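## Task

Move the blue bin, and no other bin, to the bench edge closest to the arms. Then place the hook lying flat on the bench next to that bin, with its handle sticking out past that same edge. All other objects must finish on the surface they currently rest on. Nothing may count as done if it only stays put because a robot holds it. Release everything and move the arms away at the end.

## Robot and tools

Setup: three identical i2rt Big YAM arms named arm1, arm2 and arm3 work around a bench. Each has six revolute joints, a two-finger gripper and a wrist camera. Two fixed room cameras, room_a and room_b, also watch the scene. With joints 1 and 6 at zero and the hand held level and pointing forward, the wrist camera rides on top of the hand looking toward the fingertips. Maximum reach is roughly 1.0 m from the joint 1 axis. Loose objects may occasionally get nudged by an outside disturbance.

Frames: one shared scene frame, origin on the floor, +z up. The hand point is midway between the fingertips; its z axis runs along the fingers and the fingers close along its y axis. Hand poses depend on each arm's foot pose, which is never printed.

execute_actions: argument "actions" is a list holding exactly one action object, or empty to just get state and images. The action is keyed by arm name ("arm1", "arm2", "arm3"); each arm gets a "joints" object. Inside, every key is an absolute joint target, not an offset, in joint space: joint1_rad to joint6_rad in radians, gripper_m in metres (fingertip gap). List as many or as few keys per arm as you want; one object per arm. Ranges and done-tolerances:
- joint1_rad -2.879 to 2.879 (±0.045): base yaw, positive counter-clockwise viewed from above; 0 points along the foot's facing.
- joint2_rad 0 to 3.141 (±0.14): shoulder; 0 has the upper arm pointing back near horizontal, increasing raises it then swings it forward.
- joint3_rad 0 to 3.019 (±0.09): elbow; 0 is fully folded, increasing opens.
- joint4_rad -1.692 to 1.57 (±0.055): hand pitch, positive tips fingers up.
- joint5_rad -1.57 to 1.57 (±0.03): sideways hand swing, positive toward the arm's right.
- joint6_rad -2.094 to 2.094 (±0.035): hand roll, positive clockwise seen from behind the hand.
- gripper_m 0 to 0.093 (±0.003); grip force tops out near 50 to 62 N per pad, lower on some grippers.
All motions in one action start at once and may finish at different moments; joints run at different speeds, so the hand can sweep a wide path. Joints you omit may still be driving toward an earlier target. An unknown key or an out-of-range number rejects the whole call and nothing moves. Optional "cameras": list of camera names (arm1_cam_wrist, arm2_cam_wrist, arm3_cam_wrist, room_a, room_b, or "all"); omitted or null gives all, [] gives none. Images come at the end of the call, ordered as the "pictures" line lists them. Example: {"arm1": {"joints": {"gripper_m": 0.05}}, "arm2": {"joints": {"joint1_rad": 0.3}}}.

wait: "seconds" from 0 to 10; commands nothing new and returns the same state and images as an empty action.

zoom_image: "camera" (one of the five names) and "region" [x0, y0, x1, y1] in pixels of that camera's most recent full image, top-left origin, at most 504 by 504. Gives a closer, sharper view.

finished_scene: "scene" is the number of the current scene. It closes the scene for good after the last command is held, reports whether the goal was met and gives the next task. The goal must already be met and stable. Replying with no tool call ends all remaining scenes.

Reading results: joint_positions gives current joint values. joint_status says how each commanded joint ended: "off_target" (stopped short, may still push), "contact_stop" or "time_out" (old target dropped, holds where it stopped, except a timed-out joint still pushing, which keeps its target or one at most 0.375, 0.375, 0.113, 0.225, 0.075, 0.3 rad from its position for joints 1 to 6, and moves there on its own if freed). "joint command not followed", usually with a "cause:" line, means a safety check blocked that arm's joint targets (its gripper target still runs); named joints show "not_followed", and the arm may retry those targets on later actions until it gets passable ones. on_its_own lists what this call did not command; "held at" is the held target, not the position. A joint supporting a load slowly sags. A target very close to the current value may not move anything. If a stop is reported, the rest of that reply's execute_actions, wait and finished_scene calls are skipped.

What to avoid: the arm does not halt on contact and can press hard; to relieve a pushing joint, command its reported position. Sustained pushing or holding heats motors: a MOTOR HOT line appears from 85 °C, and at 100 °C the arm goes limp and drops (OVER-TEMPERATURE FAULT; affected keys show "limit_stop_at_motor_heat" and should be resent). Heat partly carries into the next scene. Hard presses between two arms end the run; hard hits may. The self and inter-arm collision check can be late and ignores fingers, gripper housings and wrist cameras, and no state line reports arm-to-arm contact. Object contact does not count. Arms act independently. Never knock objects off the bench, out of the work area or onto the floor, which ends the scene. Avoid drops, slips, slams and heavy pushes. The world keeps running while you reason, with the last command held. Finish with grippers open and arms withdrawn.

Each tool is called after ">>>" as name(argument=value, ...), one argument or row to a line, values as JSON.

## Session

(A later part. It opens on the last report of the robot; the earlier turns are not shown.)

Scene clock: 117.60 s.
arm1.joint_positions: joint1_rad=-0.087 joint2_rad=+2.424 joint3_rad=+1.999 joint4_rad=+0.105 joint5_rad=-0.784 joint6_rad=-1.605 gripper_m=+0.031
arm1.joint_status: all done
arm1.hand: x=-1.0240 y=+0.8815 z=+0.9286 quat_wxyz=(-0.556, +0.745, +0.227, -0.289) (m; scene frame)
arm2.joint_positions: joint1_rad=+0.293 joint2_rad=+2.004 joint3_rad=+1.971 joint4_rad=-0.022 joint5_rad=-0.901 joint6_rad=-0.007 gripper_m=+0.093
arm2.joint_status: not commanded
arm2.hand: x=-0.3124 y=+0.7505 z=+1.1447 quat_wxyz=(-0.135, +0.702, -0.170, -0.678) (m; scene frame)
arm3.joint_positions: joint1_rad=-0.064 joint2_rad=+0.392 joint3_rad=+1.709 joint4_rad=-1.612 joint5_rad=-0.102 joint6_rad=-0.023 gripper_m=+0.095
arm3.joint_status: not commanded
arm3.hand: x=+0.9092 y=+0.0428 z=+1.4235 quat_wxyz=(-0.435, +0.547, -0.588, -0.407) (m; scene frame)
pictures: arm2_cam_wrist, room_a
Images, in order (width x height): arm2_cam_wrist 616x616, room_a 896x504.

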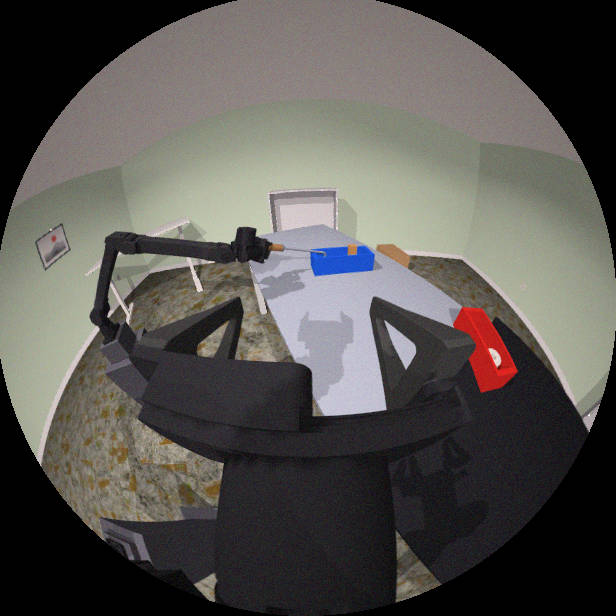

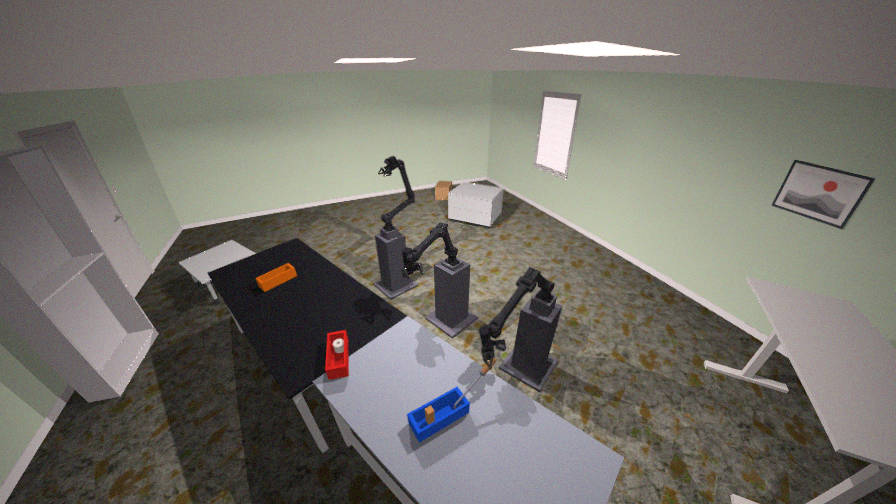

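>>> execute_actions(
  actions=[
    {"arm1":{"joints":{"joint2_rad":2.19,"joint3_rad":1.79,"joint1_rad":-0.11}}},
  ],
  cameras=[],
)

>>> execute_actions(
  actions=[
    {"arm1":{"joints":{"joint2_rad":2.0,"joint3_rad":1.54,"joint1_rad":-0.14}}},
  ],
  cameras=[],
)

>>> execute_actions(
  actions=[
    {"arm1":{"joints":{"joint2_rad":1.76,"joint3_rad":1.25,"joint1_rad":-0.17}}},
  ],
  cameras=["arm2_cam_wrist","room_a"],
)

Scene clock: 120.77 s.
arm1.joint_positions: joint1_rad=-0.105 joint2_rad=+2.269 joint3_rad=+1.782 joint4_rad=+0.105 joint5_rad=-0.784 joint6_rad=-1.590 gripper_m=+0.031
arm1.joint_status: all done
arm1.hand: x=-1.0106 y=+0.8338 z=+0.9437 quat_wxyz=(-0.534, +0.766, +0.205, -0.295) (m; scene frame)
arm2.joint_positions: joint1_rad=+0.293 joint2_rad=+2.004 joint3_rad=+1.971 joint4_rad=-0.022 joint5_rad=-0.901 joint6_rad=-0.007 gripper_m=+0.093
arm2.joint_status: not commanded
arm2.hand: x=-0.3124 y=+0.7505 z=+1.1447 quat_wxyz=(-0.135, +0.702, -0.170, -0.678) (m; scene frame)
arm3.joint_positions: joint1_rad=-0.064 joint2_rad=+0.392 joint3_rad=+1.709 joint4_rad=-1.612 joint5_rad=-0.102 joint6_rad=-0.023 gripper_m=+0.095
arm3.joint_status: not commanded
arm3.hand: x=+0.9092 y=+0.0428 z=+1.4235 quat_wxyz=(-0.435, +0.547, -0.588, -0.407) (m; scene frame)
pictures: none
No camera images: the call's "cameras" was empty. Leave "cameras" out to get every camera's image.

Scene clock: 121.67 s.
arm1.joint_positions: joint1_rad=-0.138 joint2_rad=+2.070 joint3_rad=+1.531 joint4_rad=+0.105 joint5_rad=-0.785 joint6_rad=-1.586 gripper_m=+0.031
arm1.joint_status: all done
arm1.hand: x=-0.9888 y=+0.7673 z=+0.9699 quat_wxyz=(-0.518, +0.782, +0.182, -0.294) (m; scene frame)
arm2.joint_positions: joint1_rad=+0.293 joint2_rad=+2.004 joint3_rad=+1.971 joint4_rad=-0.022 joint5_rad=-0.901 joint6_rad=-0.007 gripper_m=+0.093
arm2.joint_status: not commanded
arm2.hand: x=-0.3124 y=+0.7505 z=+1.1447 quat_wxyz=(-0.135, +0.702, -0.170, -0.678) (m; scene frame)
arm3.joint_positions: joint1_rad=-0.064 joint2_rad=+0.392 joint3_rad=+1.709 joint4_rad=-1.612 joint5_rad=-0.102 joint6_rad=-0.023 gripper_m=+0.095
arm3.joint_status: not commanded
arm3.hand: x=+0.9092 y=+0.0428 z=+1.4235 quat_wxyz=(-0.435, +0.547, -0.588, -0.407) (m; scene frame)
pictures: none
No camera images: the call's "cameras" was empty. Leave "cameras" out to get every camera's image.

Scene clock: 122.77 s.
arm1.joint_positions: joint1_rad=-0.166 joint2_rad=+1.813 joint3_rad=+1.239 joint4_rad=+0.105 joint5_rad=-0.786 joint6_rad=-1.583 gripper_m=+0.031
arm1.joint_status: all done
arm1.hand: x=-0.9774 y=+0.6744 z=+1.0025 quat_wxyz=(-0.509, +0.793, +0.164, -0.293) (m; scene frame)
arm2.joint_positions: joint1_rad=+0.293 joint2_rad=+2.004 joint3_rad=+1.971 joint4_rad=-0.022 joint5_rad=-0.901 joint6_rad=-0.007 gripper_m=+0.093
arm2.joint_status: not commanded
arm2.hand: x=-0.3124 y=+0.7505 z=+1.1447 quat_wxyz=(-0.135, +0.702, -0.170, -0.678) (m; scene frame)
arm3.joint_positions: joint1_rad=-0.064 joint2_rad=+0.392 joint3_rad=+1.709 joint4_rad=-1.612 joint5_rad=-0.102 joint6_rad=-0.023 gripper_m=+0.095
arm3.joint_status: not commanded
arm3.hand: x=+0.9092 y=+0.0428 z=+1.4235 quat_wxyz=(-0.435, +0.547, -0.588, -0.407) (m; scene frame)
pictures: arm2_cam_wrist, room_a
Images, in order (width x height): arm2_cam_wrist 616x616, room_a 896x504.

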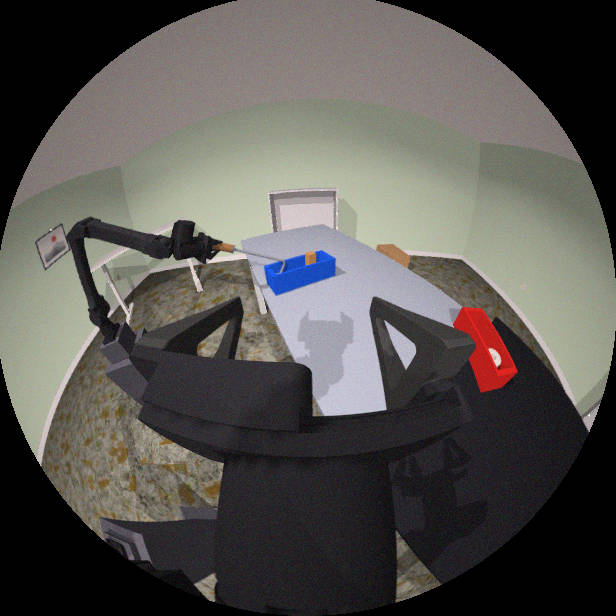

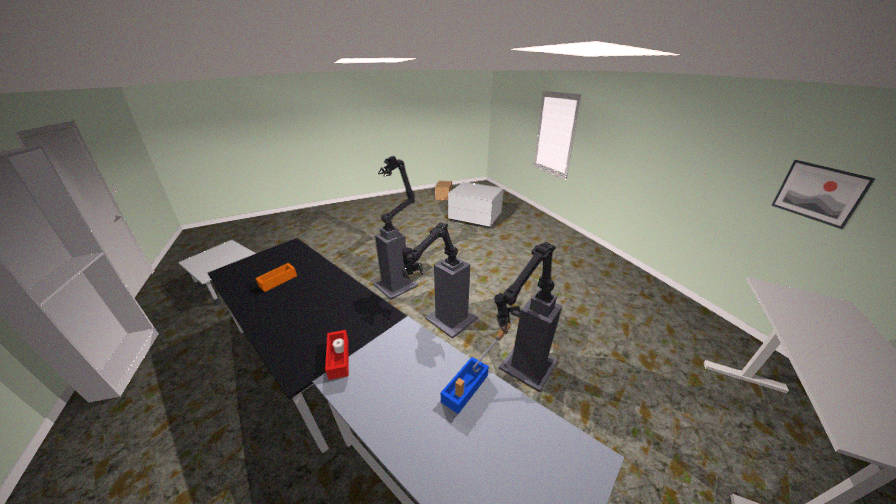

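>>> execute_actions(
  actions=[
    {"arm1":{"joints":{"joint2_rad":1.69,"joint3_rad":1.16}}},
  ],
  cameras=[],
)

>>> execute_actions(
  actions=[
    {"arm1":{"joints":{"joint4_rad":0.65}}},
  ],
  cameras=["arm2_cam_wrist","room_b"],
)

>>> zoom_image(
  camera="arm2_cam_wrist",
  region=[200,210,360,330],
)

Scene clock: 125.87 s.
arm1.joint_positions: joint1_rad=-0.166 joint2_rad=+1.760 joint3_rad=+1.144 joint4_rad=+0.105 joint5_rad=-0.785 joint6_rad=-1.583 gripper_m=+0.031
arm1.joint_status: all done
arm1.hand: x=-0.9808 y=+0.6430 z=+0.9891 quat_wxyz=(-0.492, +0.803, +0.156, -0.298) (m; scene frame)
arm2.joint_positions: joint1_rad=+0.293 joint2_rad=+2.004 joint3_rad=+1.971 joint4_rad=-0.022 joint5_rad=-0.901 joint6_rad=-0.007 gripper_m=+0.093
arm2.joint_status: not commanded
arm2.hand: x=-0.3124 y=+0.7505 z=+1.1447 quat_wxyz=(-0.135, +0.702, -0.170, -0.678) (m; scene frame)
arm3.joint_positions: joint1_rad=-0.064 joint2_rad=+0.392 joint3_rad=+1.709 joint4_rad=-1.612 joint5_rad=-0.102 joint6_rad=-0.023 gripper_m=+0.095
arm3.joint_status: not commanded
arm3.hand: x=+0.9092 y=+0.0428 z=+1.4235 quat_wxyz=(-0.435, +0.547, -0.588, -0.407) (m; scene frame)
pictures: none
No camera images: the call's "cameras" was empty. Leave "cameras" out to get every camera's image.

Scene clock: 128.40 s.
arm1.joint_positions: joint1_rad=-0.166 joint2_rad=+1.760 joint3_rad=+1.139 joint4_rad=+0.590 joint5_rad=-0.788 joint6_rad=-1.577 gripper_m=+0.031
arm1.joint_status: joint4_rad time_out (moved +0.485 of +0.545)
arm1.on_its_own: joint4_rad reads +0.590 and still pushes toward +0.650 since a time_out
arm1.hand: x=-0.9788 y=+0.6653 z=+1.0779 quat_wxyz=(-0.663, +0.672, +0.234, -0.234) (m; scene frame)
arm2.joint_positions: joint1_rad=+0.293 joint2_rad=+2.004 joint3_rad=+1.971 joint4_rad=-0.022 joint5_rad=-0.901 joint6_rad=-0.007 gripper_m=+0.093
arm2.joint_status: not commanded
arm2.hand: x=-0.3124 y=+0.7505 z=+1.1447 quat_wxyz=(-0.135, +0.702, -0.170, -0.678) (m; scene frame)
arm3.joint_positions: joint1_rad=-0.064 joint2_rad=+0.392 joint3_rad=+1.709 joint4_rad=-1.612 joint5_rad=-0.102 joint6_rad=-0.023 gripper_m=+0.095
arm3.joint_status: not commanded
arm3.hand: x=+0.9092 y=+0.0428 z=+1.4235 quat_wxyz=(-0.435, +0.547, -0.588, -0.407) (m; scene frame)
pictures: arm2_cam_wrist, room_b
Images, in order (width x height): arm2_cam_wrist 616x616, room_b 896x504.

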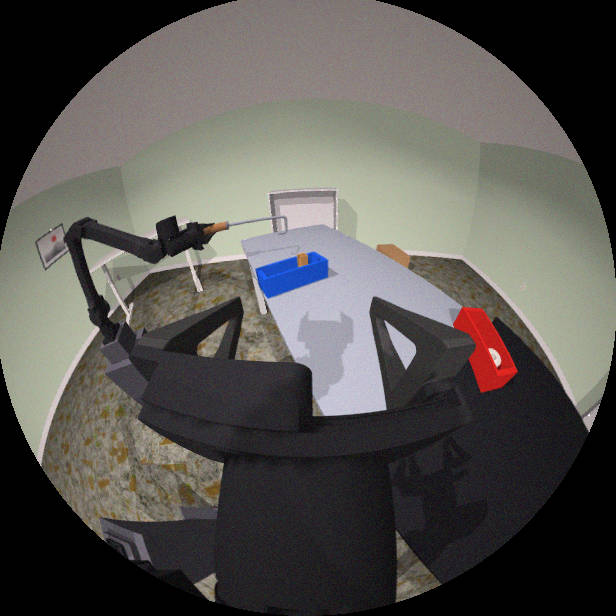

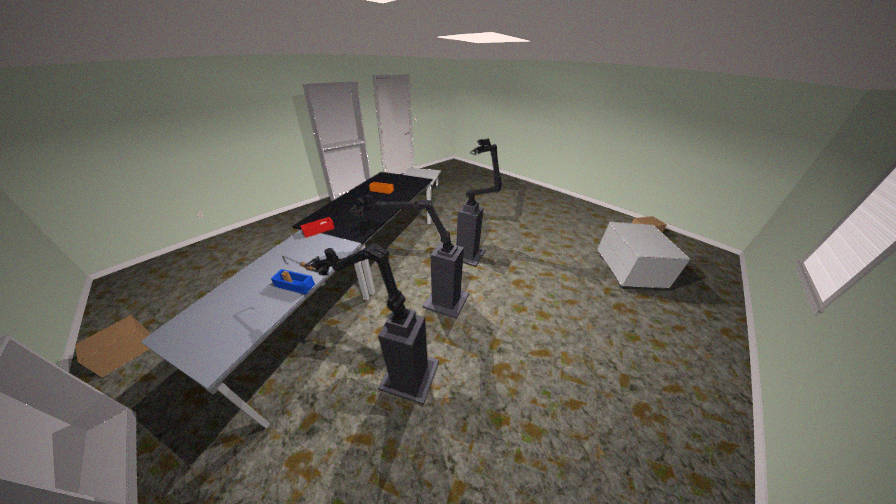

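Region (200, 210, 360, 330) of arm2_cam_wrist's 616x616 image, scaled by 3.150, with more detail than that image has; it fills the top 378 rows of this view, and the rest is white.

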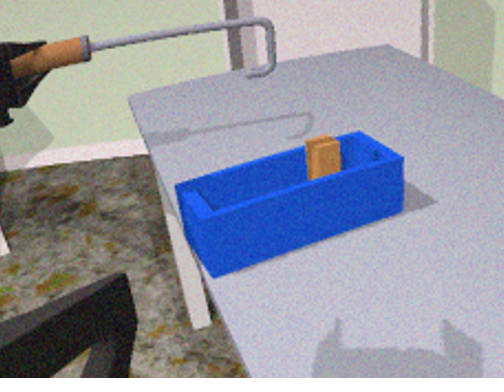

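>>> execute_actions(
  actions=[
    {"arm1":{"joints":{"joint1_rad":-0.47,"joint5_rad":-0.43,"joint3_rad":1.58,"joint2_rad":2.05,"joint4_rad":0.75}},"arm2":{"joints":{"joint1_rad":0}}},
  ],
  cameras=[],
)

>>> execute_actions(
  actions=[
    {"arm1":{"joints":{"joint6_rad":0,"joint2_rad":2.25,"joint4_rad":1.0}}},
  ],
  cameras=["arm2_cam_wrist","arm1_cam_wrist"],
)

Scene clock: 133.83 s.
arm1.joint_positions: joint1_rad=-0.461 joint2_rad=+2.100 joint3_rad=+1.475 joint4_rad=+0.693 joint5_rad=-0.431 joint6_rad=-1.573 gripper_m=+0.031
arm1.joint_status: joint3_rad time_out (moved +0.336 of +0.441); joint4_rad time_out (moved +0.103 of +0.160); the others done
arm1.on_its_own: joint3_rad reads +1.475 and still pushes toward +1.580 since a time_out; joint4_rad reads +0.693 and still pushes toward +0.750 since a time_out
arm1.hand: x=-0.6775 y=+0.7640 z=+1.0343 quat_wxyz=(-0.734, +0.679, +0.021, +0.003) (m; scene frame)
arm2.joint_positions: joint1_rad=+0.008 joint2_rad=+2.004 joint3_rad=+1.971 joint4_rad=-0.022 joint5_rad=-0.899 joint6_rad=-0.007 gripper_m=+0.093
arm2.joint_status: all done
arm2.hand: x=-0.0887 y=+0.8098 z=+1.1454 quat_wxyz=(-0.231, +0.671, -0.268, -0.651) (m; scene frame)
arm3.joint_positions: joint1_rad=-0.064 joint2_rad=+0.392 joint3_rad=+1.709 joint4_rad=-1.612 joint5_rad=-0.102 joint6_rad=-0.023 gripper_m=+0.095
arm3.joint_status: not commanded
arm3.hand: x=+0.9092 y=+0.0428 z=+1.4235 quat_wxyz=(-0.435, +0.547, -0.588, -0.407) (m; scene frame)
pictures: none
No camera images: the call's "cameras" was empty. Leave "cameras" out to get every camera's image.

not run: a stop came earlier in this reply.

>>> execute_actions(
  actions=[
    {"arm1":{"joints":{"joint6_rad":0,"joint2_rad":2.2,"joint4_rad":1.03}}},
  ],
  cameras=["arm2_cam_wrist"],
)

>>> execute_actions(
  actions=[
    {"arm1":{"joints":{"joint2_rad":2.44}}},
  ],
  cameras=["arm2_cam_wrist","arm1_cam_wrist"],
)

Scene clock: 139.57 s.
arm1.joint_positions: joint1_rad=-0.461 joint2_rad=+2.245 joint3_rad=+1.494 joint4_rad=+0.969 joint5_rad=-0.431 joint6_rad=-0.015 gripper_m=+0.031
arm1.joint_status: joint4_rad time_out (moved +0.275 of +0.337); the others done
arm1.on_its_own: joint4_rad reads +0.969 and still pushes toward +1.030 since a time_out
arm1.hand: x=-0.6757 y=+0.7686 z=+0.9918 quat_wxyz=(-0.571, +0.476, -0.411, -0.529) (m; scene frame)
arm2.joint_positions: joint1_rad=+0.008 joint2_rad=+2.004 joint3_rad=+1.971 joint4_rad=-0.022 joint5_rad=-0.899 joint6_rad=-0.007 gripper_m=+0.093
arm2.joint_status: not commanded
arm2.hand: x=-0.0887 y=+0.8098 z=+1.1454 quat_wxyz=(-0.231, +0.671, -0.268, -0.651) (m; scene frame)
arm3.joint_positions: joint1_rad=-0.064 joint2_rad=+0.392 joint3_rad=+1.709 joint4_rad=-1.612 joint5_rad=-0.102 joint6_rad=-0.023 gripper_m=+0.095
arm3.joint_status: not commanded
arm3.hand: x=+0.9092 y=+0.0428 z=+1.4235 quat_wxyz=(-0.435, +0.547, -0.588, -0.407) (m; scene frame)
pictures: arm2_cam_wrist
Images, in order (width x height): arm2_cam_wrist 616x616.

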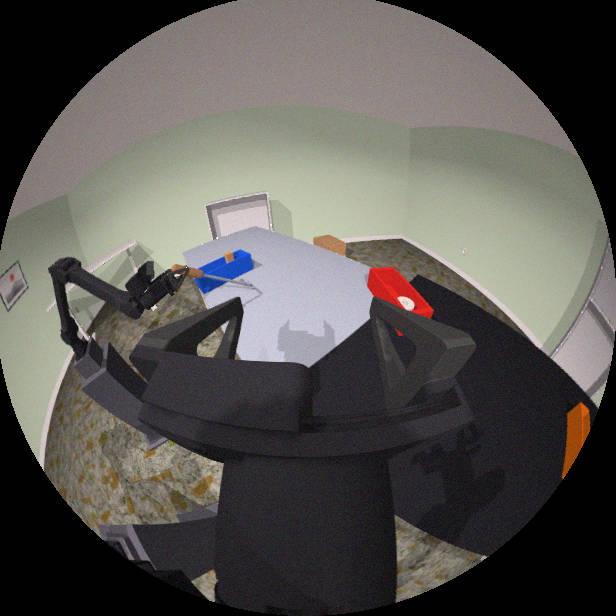

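not run: a stop came earlier in this reply.

>>> execute_actions(
  actions=[
    {"arm1":{"joints":{"joint2_rad":2.44,"joint3_rad":1.47}}},
  ],
  cameras=["arm1_cam_wrist"],
)

Scene clock: 142.37 s.
arm1.joint_positions: joint1_rad=-0.466 joint2_rad=+2.462 joint3_rad=+1.465 joint4_rad=+1.011 joint5_rad=-0.425 joint6_rad=-0.008 gripper_m=+0.031
arm1.joint_status: all done
arm1.hand: x=-0.6771 y=+0.7524 z=+0.8161 quat_wxyz=(-0.508, +0.501, -0.486, -0.505) (m; scene frame)
arm2.joint_positions: joint1_rad=+0.008 joint2_rad=+2.004 joint3_rad=+1.971 joint4_rad=-0.022 joint5_rad=-0.899 joint6_rad=-0.007 gripper_m=+0.093
arm2.joint_status: not commanded
arm2.hand: x=-0.0887 y=+0.8098 z=+1.1454 quat_wxyz=(-0.231, +0.671, -0.268, -0.651) (m; scene frame)
arm3.joint_positions: joint1_rad=-0.064 joint2_rad=+0.392 joint3_rad=+1.709 joint4_rad=-1.612 joint5_rad=-0.102 joint6_rad=-0.023 gripper_m=+0.095
arm3.joint_status: not commanded
arm3.hand: x=+0.9092 y=+0.0428 z=+1.4235 quat_wxyz=(-0.435, +0.547, -0.588, -0.407) (m; scene frame)
pictures: arm1_cam_wrist
Images, in order (width x height): arm1_cam_wrist 616x616.

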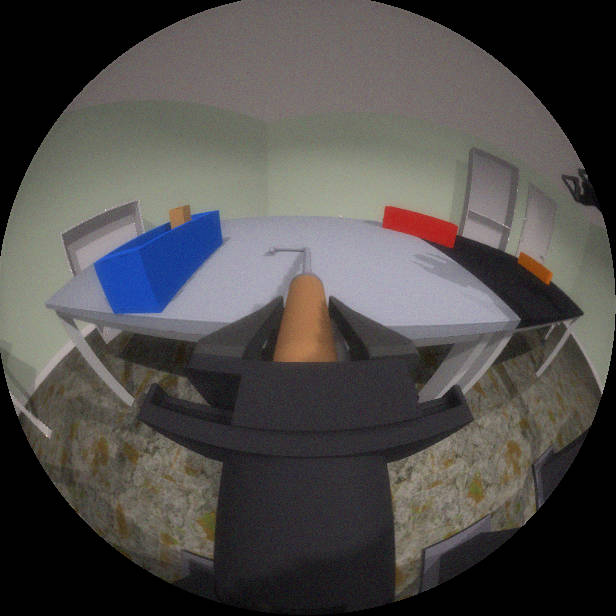

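>>> execute_actions(
  actions=[
    {"arm1":{"joints":{"joint4_rad":0.9}}},
  ],
  cameras=[],
)

>>> execute_actions(
  actions=[
    {"arm1":{"joints":{"gripper_m":0.093}}},
  ],
  cameras=[],
)

>>> execute_actions(
  actions=[
    {"arm1":{"joints":{"joint2_rad":1.4}},"arm2":{"joints":{"joint2_rad":1.2}}},
  ],
  cameras=["room_a"],
)

Scene clock: 145.07 s.
arm1.joint_positions: joint1_rad=-0.467 joint2_rad=+2.462 joint3_rad=+1.465 joint4_rad=+0.929 joint5_rad=-0.425 joint6_rad=-0.008 gripper_m=+0.031
arm1.joint_status: all done
arm1.hand: x=-0.6770 y=+0.7520 z=+0.7972 quat_wxyz=(-0.481, +0.511, -0.513, -0.495) (m; scene frame)
arm2.joint_positions: joint1_rad=+0.008 joint2_rad=+2.004 joint3_rad=+1.971 joint4_rad=-0.022 joint5_rad=-0.899 joint6_rad=-0.007 gripper_m=+0.093
arm2.joint_status: not commanded
arm2.hand: x=-0.0887 y=+0.8098 z=+1.1454 quat_wxyz=(-0.231, +0.671, -0.268, -0.651) (m; scene frame)
arm3.joint_positions: joint1_rad=-0.064 joint2_rad=+0.392 joint3_rad=+1.709 joint4_rad=-1.612 joint5_rad=-0.102 joint6_rad=-0.023 gripper_m=+0.095
arm3.joint_status: not commanded
arm3.hand: x=+0.9092 y=+0.0428 z=+1.4235 quat_wxyz=(-0.435, +0.547, -0.588, -0.407) (m; scene frame)
pictures: none
No camera images: the call's "cameras" was empty. Leave "cameras" out to get every camera's image.

Scene clock: 145.77 s.
arm1.joint_positions: joint1_rad=-0.467 joint2_rad=+2.462 joint3_rad=+1.465 joint4_rad=+0.917 joint5_rad=-0.428 joint6_rad=-0.008 gripper_m=+0.093
arm1.joint_status: all done
arm1.hand: x=-0.6776 y=+0.7519 z=+0.7944 quat_wxyz=(-0.476, +0.513, -0.516, -0.494) (m; scene frame)
arm2.joint_positions: joint1_rad=+0.008 joint2_rad=+2.004 joint3_rad=+1.971 joint4_rad=-0.022 joint5_rad=-0.899 joint6_rad=-0.007 gripper_m=+0.093
arm2.joint_status: not commanded
arm2.hand: x=-0.0887 y=+0.8098 z=+1.1454 quat_wxyz=(-0.231, +0.671, -0.268, -0.651) (m; scene frame)
arm3.joint_positions: joint1_rad=-0.064 joint2_rad=+0.392 joint3_rad=+1.709 joint4_rad=-1.612 joint5_rad=-0.102 joint6_rad=-0.023 gripper_m=+0.095
arm3.joint_status: not commanded
arm3.hand: x=+0.9092 y=+0.0428 z=+1.4235 quat_wxyz=(-0.435, +0.547, -0.588, -0.407) (m; scene frame)
pictures: none
No camera images: the call's "cameras" was empty. Leave "cameras" out to get every camera's image.

Scene clock: 148.00 s.
arm1.joint_positions: joint1_rad=-0.467 joint2_rad=+1.394 joint3_rad=+1.457 joint4_rad=+0.904 joint5_rad=-0.429 joint6_rad=-0.008 gripper_m=+0.093
arm1.joint_status: all done
arm1.hand: x=-0.7853 y=+0.5013 z=+1.5437 quat_wxyz=(-0.751, +0.325, -0.125, -0.561) (m; scene frame)
arm2.joint_positions: joint1_rad=+0.008 joint2_rad=+1.208 joint3_rad=+1.989 joint4_rad=+0.003 joint5_rad=-0.900 joint6_rad=-0.007 gripper_m=+0.093
arm2.joint_status: all done
arm2.hand: x=-0.1139 y=+0.3600 z=+1.6321 quat_wxyz=(-0.487, +0.533, +0.027, -0.691) (m; scene frame)
arm3.joint_positions: joint1_rad=-0.064 joint2_rad=+0.392 joint3_rad=+1.709 joint4_rad=-1.612 joint5_rad=-0.102 joint6_rad=-0.023 gripper_m=+0.095
arm3.joint_status: not commanded
arm3.hand: x=+0.9092 y=+0.0428 z=+1.4235 quat_wxyz=(-0.435, +0.547, -0.588, -0.407) (m; scene frame)
pictures: room_a
Images, in order (width x height): room_a 896x504.

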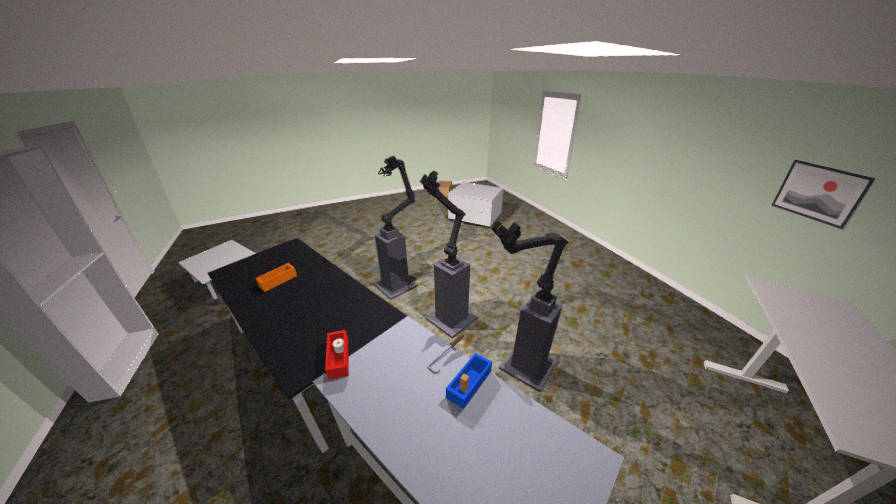

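>>> finished_scene(
  scene=1,
)

The scene is finished: the task was done.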